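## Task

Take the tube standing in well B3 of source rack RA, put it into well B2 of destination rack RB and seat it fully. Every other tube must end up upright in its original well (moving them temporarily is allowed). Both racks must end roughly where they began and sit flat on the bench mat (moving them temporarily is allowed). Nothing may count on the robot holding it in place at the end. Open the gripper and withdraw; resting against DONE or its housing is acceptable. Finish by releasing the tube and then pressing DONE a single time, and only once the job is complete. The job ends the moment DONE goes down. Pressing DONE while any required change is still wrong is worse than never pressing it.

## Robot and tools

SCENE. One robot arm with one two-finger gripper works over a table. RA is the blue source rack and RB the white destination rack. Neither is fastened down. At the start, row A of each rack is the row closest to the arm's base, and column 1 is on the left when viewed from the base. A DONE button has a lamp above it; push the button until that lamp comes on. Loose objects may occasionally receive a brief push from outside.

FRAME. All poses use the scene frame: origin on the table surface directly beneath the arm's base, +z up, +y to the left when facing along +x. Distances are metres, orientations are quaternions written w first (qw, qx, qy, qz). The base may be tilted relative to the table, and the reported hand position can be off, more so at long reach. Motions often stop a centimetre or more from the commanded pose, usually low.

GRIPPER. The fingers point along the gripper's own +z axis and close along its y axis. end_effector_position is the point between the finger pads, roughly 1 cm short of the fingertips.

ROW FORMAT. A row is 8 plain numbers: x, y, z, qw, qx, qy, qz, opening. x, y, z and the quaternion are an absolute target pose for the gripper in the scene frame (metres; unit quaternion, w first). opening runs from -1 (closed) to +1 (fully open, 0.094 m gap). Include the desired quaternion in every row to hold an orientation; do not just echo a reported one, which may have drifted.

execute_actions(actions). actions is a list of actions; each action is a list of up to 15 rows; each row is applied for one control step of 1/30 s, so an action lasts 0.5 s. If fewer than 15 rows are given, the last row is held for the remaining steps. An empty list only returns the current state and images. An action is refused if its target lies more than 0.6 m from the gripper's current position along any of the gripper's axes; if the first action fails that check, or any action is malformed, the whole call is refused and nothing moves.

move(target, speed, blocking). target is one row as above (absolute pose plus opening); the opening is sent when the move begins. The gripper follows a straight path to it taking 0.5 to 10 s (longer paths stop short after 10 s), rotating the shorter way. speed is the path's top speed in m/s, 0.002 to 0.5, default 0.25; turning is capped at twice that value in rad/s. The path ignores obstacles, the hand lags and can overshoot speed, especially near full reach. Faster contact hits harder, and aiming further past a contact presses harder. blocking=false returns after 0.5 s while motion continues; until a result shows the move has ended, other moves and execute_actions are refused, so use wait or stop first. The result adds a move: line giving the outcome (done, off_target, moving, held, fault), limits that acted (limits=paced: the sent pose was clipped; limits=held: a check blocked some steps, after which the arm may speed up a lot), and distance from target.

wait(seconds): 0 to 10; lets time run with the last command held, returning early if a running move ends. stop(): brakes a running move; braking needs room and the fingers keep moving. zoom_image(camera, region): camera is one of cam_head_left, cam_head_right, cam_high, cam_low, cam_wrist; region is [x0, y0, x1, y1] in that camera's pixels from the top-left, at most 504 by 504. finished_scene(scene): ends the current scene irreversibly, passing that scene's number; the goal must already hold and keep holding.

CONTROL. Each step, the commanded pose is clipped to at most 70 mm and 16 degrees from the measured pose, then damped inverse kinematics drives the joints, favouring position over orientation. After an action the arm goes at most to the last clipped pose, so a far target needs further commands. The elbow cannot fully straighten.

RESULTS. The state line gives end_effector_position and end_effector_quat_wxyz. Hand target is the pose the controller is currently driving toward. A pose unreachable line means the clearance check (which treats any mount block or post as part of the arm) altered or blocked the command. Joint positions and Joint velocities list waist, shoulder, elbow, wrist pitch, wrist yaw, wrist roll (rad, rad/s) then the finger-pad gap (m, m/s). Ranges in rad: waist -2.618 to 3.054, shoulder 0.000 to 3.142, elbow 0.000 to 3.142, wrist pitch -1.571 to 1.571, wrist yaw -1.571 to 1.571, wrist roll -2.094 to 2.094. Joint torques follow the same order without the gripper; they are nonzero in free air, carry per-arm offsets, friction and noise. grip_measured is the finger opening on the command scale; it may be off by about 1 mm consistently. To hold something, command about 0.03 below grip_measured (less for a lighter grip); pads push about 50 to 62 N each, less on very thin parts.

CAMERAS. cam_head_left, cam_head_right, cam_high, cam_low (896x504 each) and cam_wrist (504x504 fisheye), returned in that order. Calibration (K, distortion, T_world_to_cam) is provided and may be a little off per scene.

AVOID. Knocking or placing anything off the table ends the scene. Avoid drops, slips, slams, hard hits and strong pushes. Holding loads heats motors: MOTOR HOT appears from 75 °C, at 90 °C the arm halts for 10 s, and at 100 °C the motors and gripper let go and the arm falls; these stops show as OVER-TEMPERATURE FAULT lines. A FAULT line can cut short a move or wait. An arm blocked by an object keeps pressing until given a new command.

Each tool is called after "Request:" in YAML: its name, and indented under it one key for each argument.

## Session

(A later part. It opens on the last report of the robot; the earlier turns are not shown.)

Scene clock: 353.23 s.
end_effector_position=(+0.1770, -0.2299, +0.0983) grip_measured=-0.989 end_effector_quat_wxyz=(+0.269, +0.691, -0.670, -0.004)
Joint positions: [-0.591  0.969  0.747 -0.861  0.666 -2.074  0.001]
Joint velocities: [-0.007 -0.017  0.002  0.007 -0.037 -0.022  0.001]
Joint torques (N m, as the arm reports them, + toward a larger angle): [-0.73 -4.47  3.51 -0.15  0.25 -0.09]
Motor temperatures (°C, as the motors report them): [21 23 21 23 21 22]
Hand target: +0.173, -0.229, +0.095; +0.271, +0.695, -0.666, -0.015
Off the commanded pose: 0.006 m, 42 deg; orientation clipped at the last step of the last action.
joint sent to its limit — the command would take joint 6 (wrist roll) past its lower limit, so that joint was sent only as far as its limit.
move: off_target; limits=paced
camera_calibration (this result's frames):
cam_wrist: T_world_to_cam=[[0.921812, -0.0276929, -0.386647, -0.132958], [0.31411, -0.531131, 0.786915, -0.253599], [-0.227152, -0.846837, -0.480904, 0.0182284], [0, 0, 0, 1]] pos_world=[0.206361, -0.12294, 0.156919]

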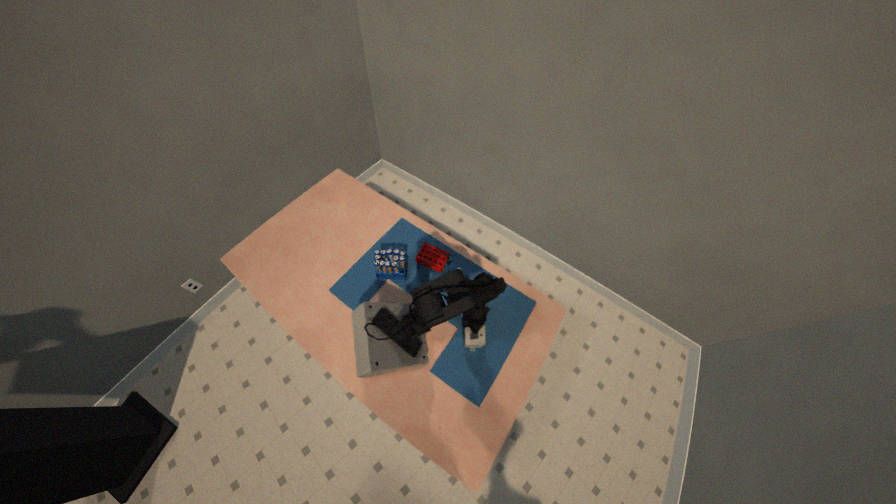

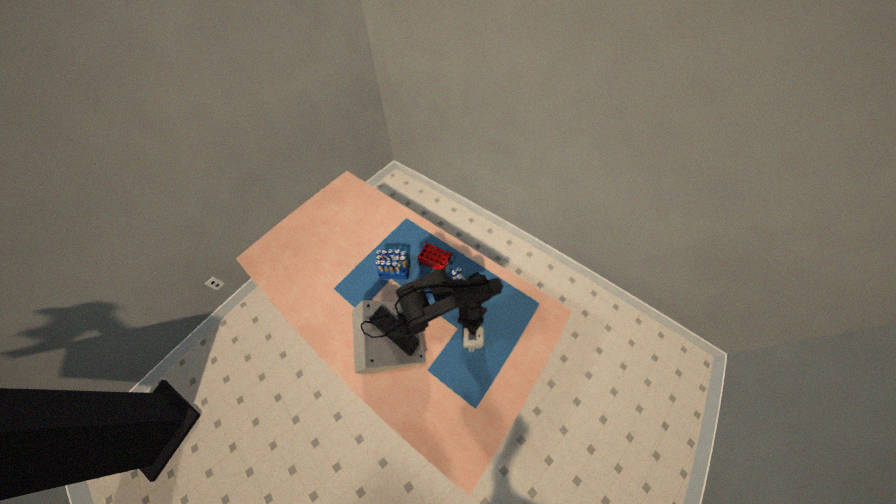

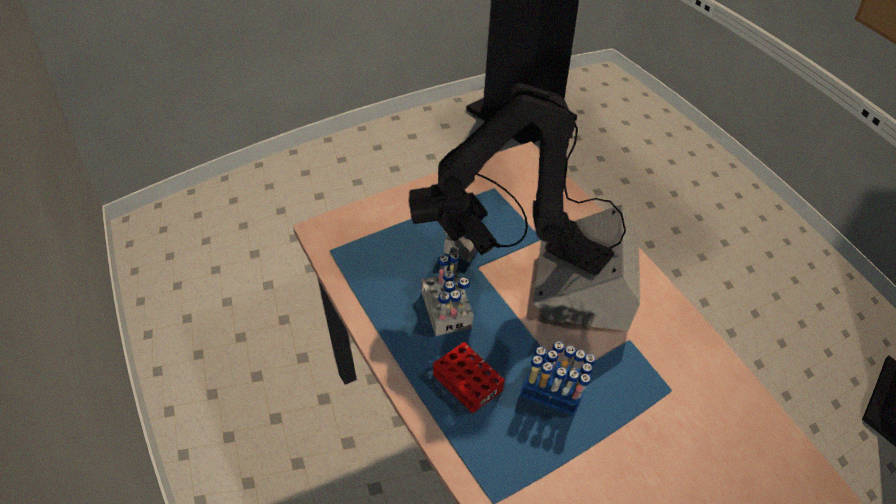

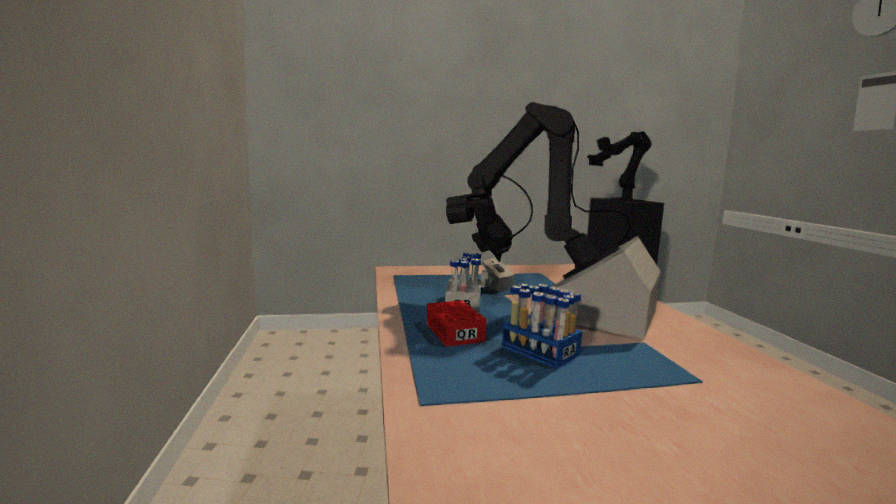

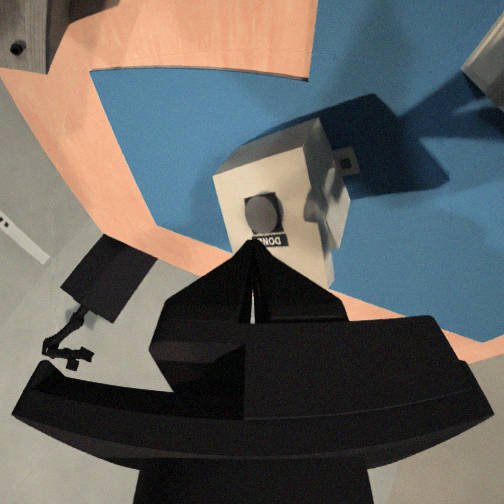

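Request:
move:
  target: [0.172,-0.232,0.11,0,0.5,-0.866,0,-1]
  speed: 0.1

Request:
move:
  target: [0.172,-0.232,0.062,0,0.5,-0.866,0,-1]
  speed: 0.02

Scene clock: 365.37 s.
end_effector_position=(+0.1636, -0.2278, +0.0968) grip_measured=-0.989 end_effector_quat_wxyz=(-0.030, -0.488, +0.872, +0.018)
Joint positions: [-1.228  0.882  0.758 -0.862 -0.186 -2.077  0.001]
Joint velocities: [-0.032  0.007 -0.007  0.007 -0.066  0.007 -0.002]
Joint torques (N m, as the arm reports them, + toward a larger angle): [-1.27 -7.79  6.29 -0.19 -0.17 -0.11]
Motor temperatures (°C, as the motors report them): [21 23 21 23 21 22]
Hand target: +0.170, -0.233, +0.109; -0.026, -0.492, +0.870, -0.001
Off the commanded pose: 0.016 m, 4 deg.
joint sent to its limit — the command would take joint 6 (wrist roll) past its lower limit, so that joint was sent only as far as its limit.
move: off_target
camera_calibration (this result's frames):
cam_wrist: T_world_to_cam=[[0.859111, -0.50768, -0.0647262, -0.251303], [-0.364697, -0.696009, 0.618521, -0.157319], [-0.359061, -0.507772, -0.783098, 0.144326], [0, 0, 0, 1]] pos_world=[0.210345, -0.163792, 0.19406]

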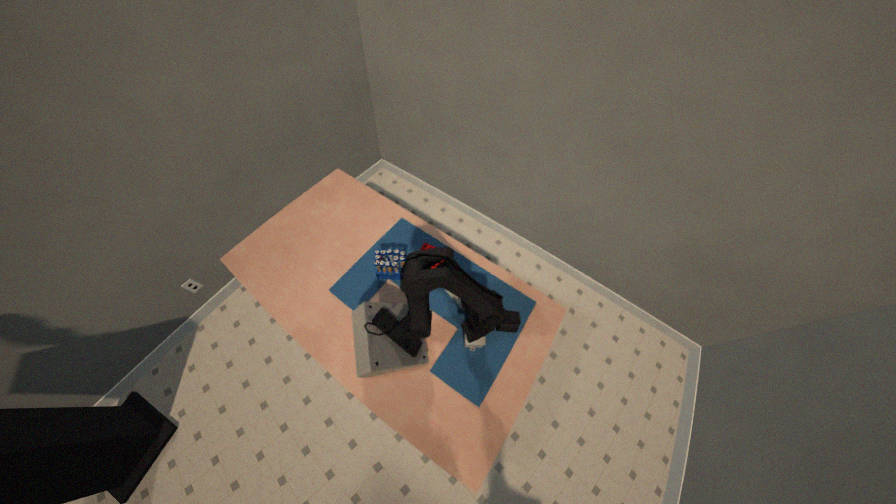

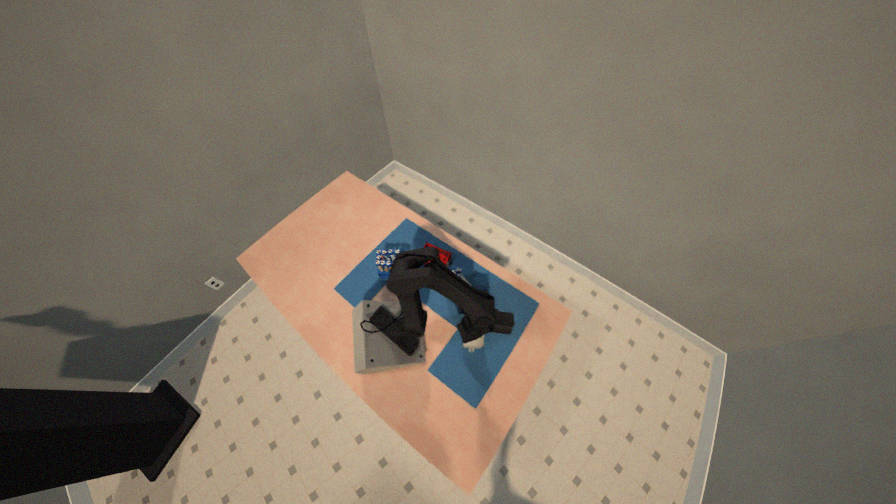

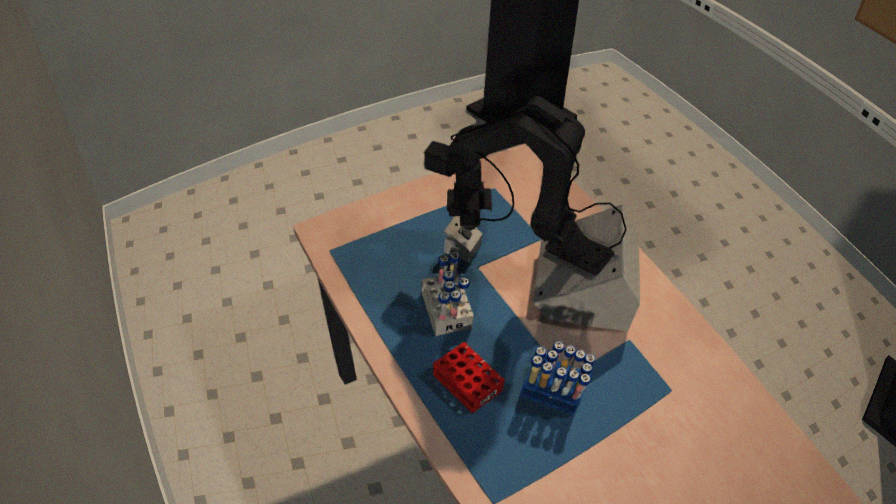

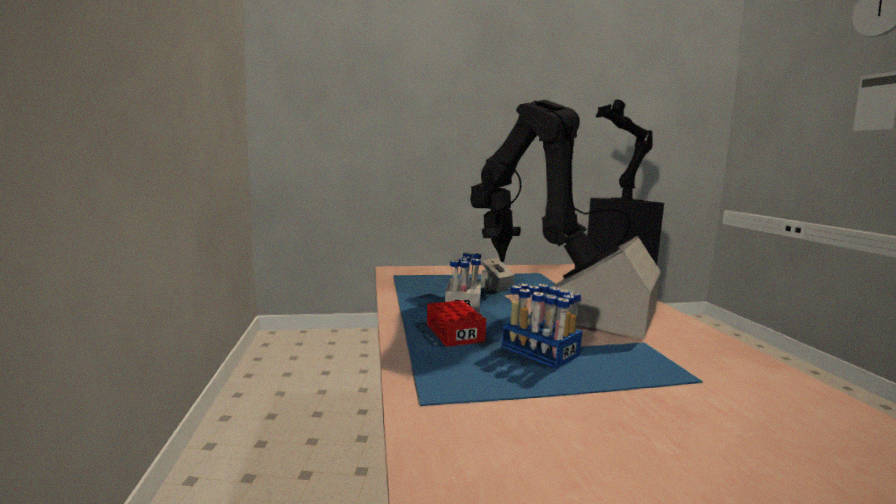

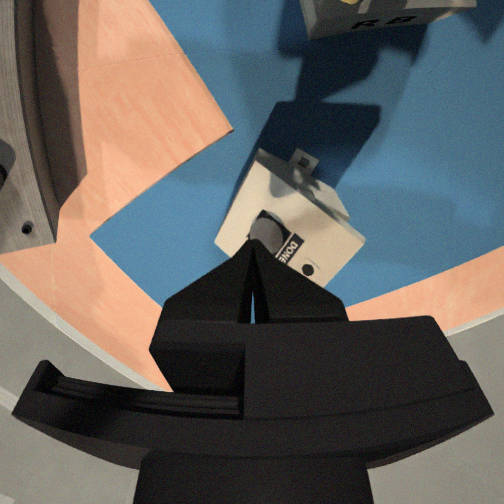

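Scene clock: 367.20 s.
end_effector_position=(+0.1657, -0.2347, +0.0722) grip_measured=-0.989 end_effector_quat_wxyz=(-0.017, -0.491, +0.871, +0.000)
Joint positions: [-1.228  0.937  0.692 -0.705 -0.211 -2.077  0.001]
Joint velocities: [ 0.012  0.017 -0.012 -0.007 -0.007  0.007  0.   ]
Joint torques (N m, as the arm reports them, + toward a larger angle): no reading
Motor temperatures (°C, as the motors report them): [21 23 21 23 21 22]
move: unfinished (the scene ended)
camera_calibration (this result's frames):
cam_wrist: T_world_to_cam=[[0.865024, -0.501271, -0.0214643, -0.260834], [-0.383467, -0.688111, 0.616, -0.140941], [-0.323553, -0.524624, -0.787453, 0.11279], [0, 0, 0, 1]] pos_world=[0.208075, -0.168559, 0.170038]
The task's run has ended: the event that ends the task has happened. This ends this scene only. If you have not yet called finished_scene for this scene, call it to go on to the next scene.

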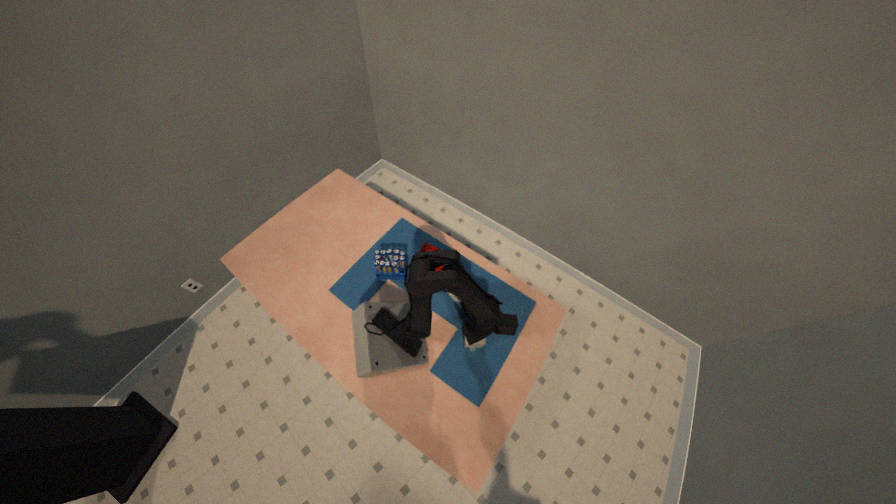

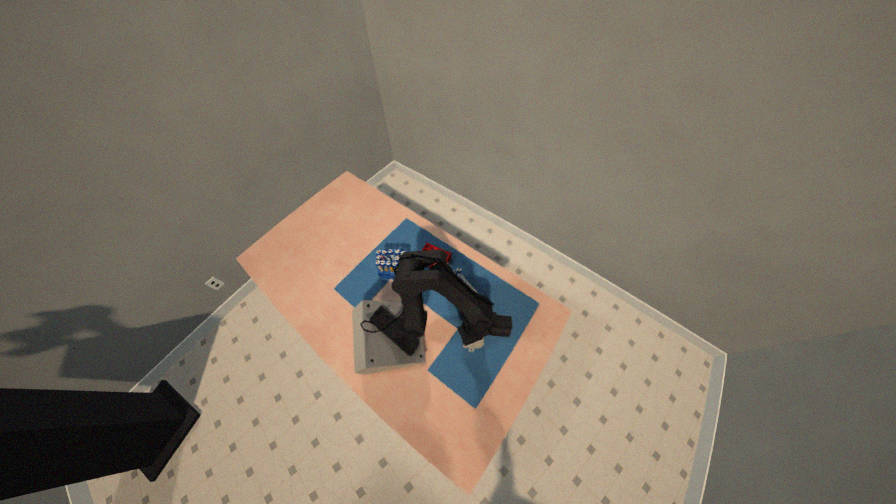

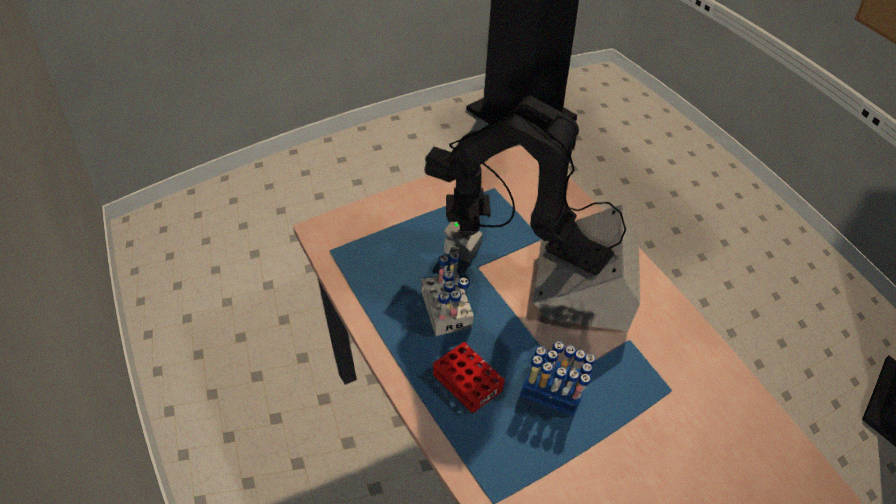

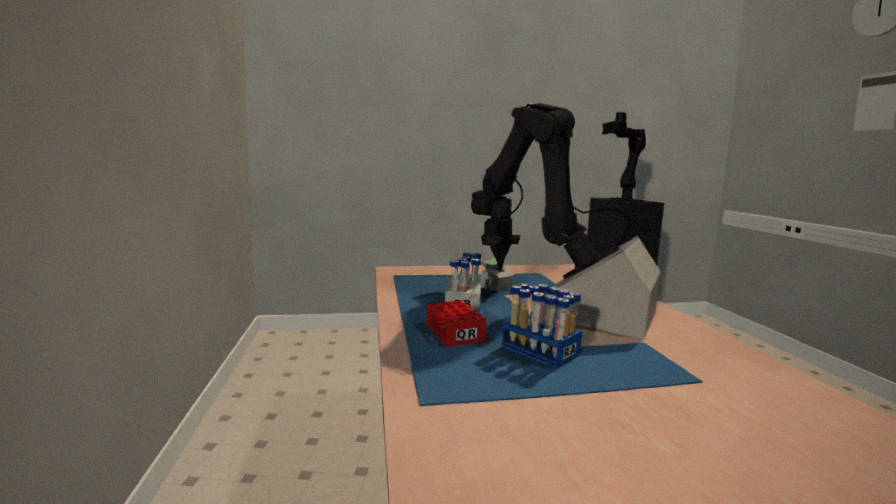

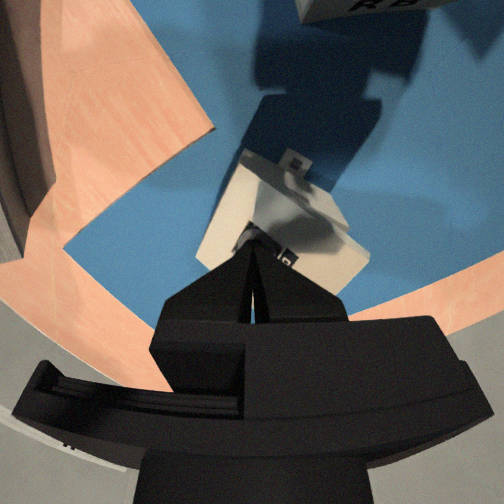

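Request:
finished_scene:
  scene: 1

The scene is finished: the task was done.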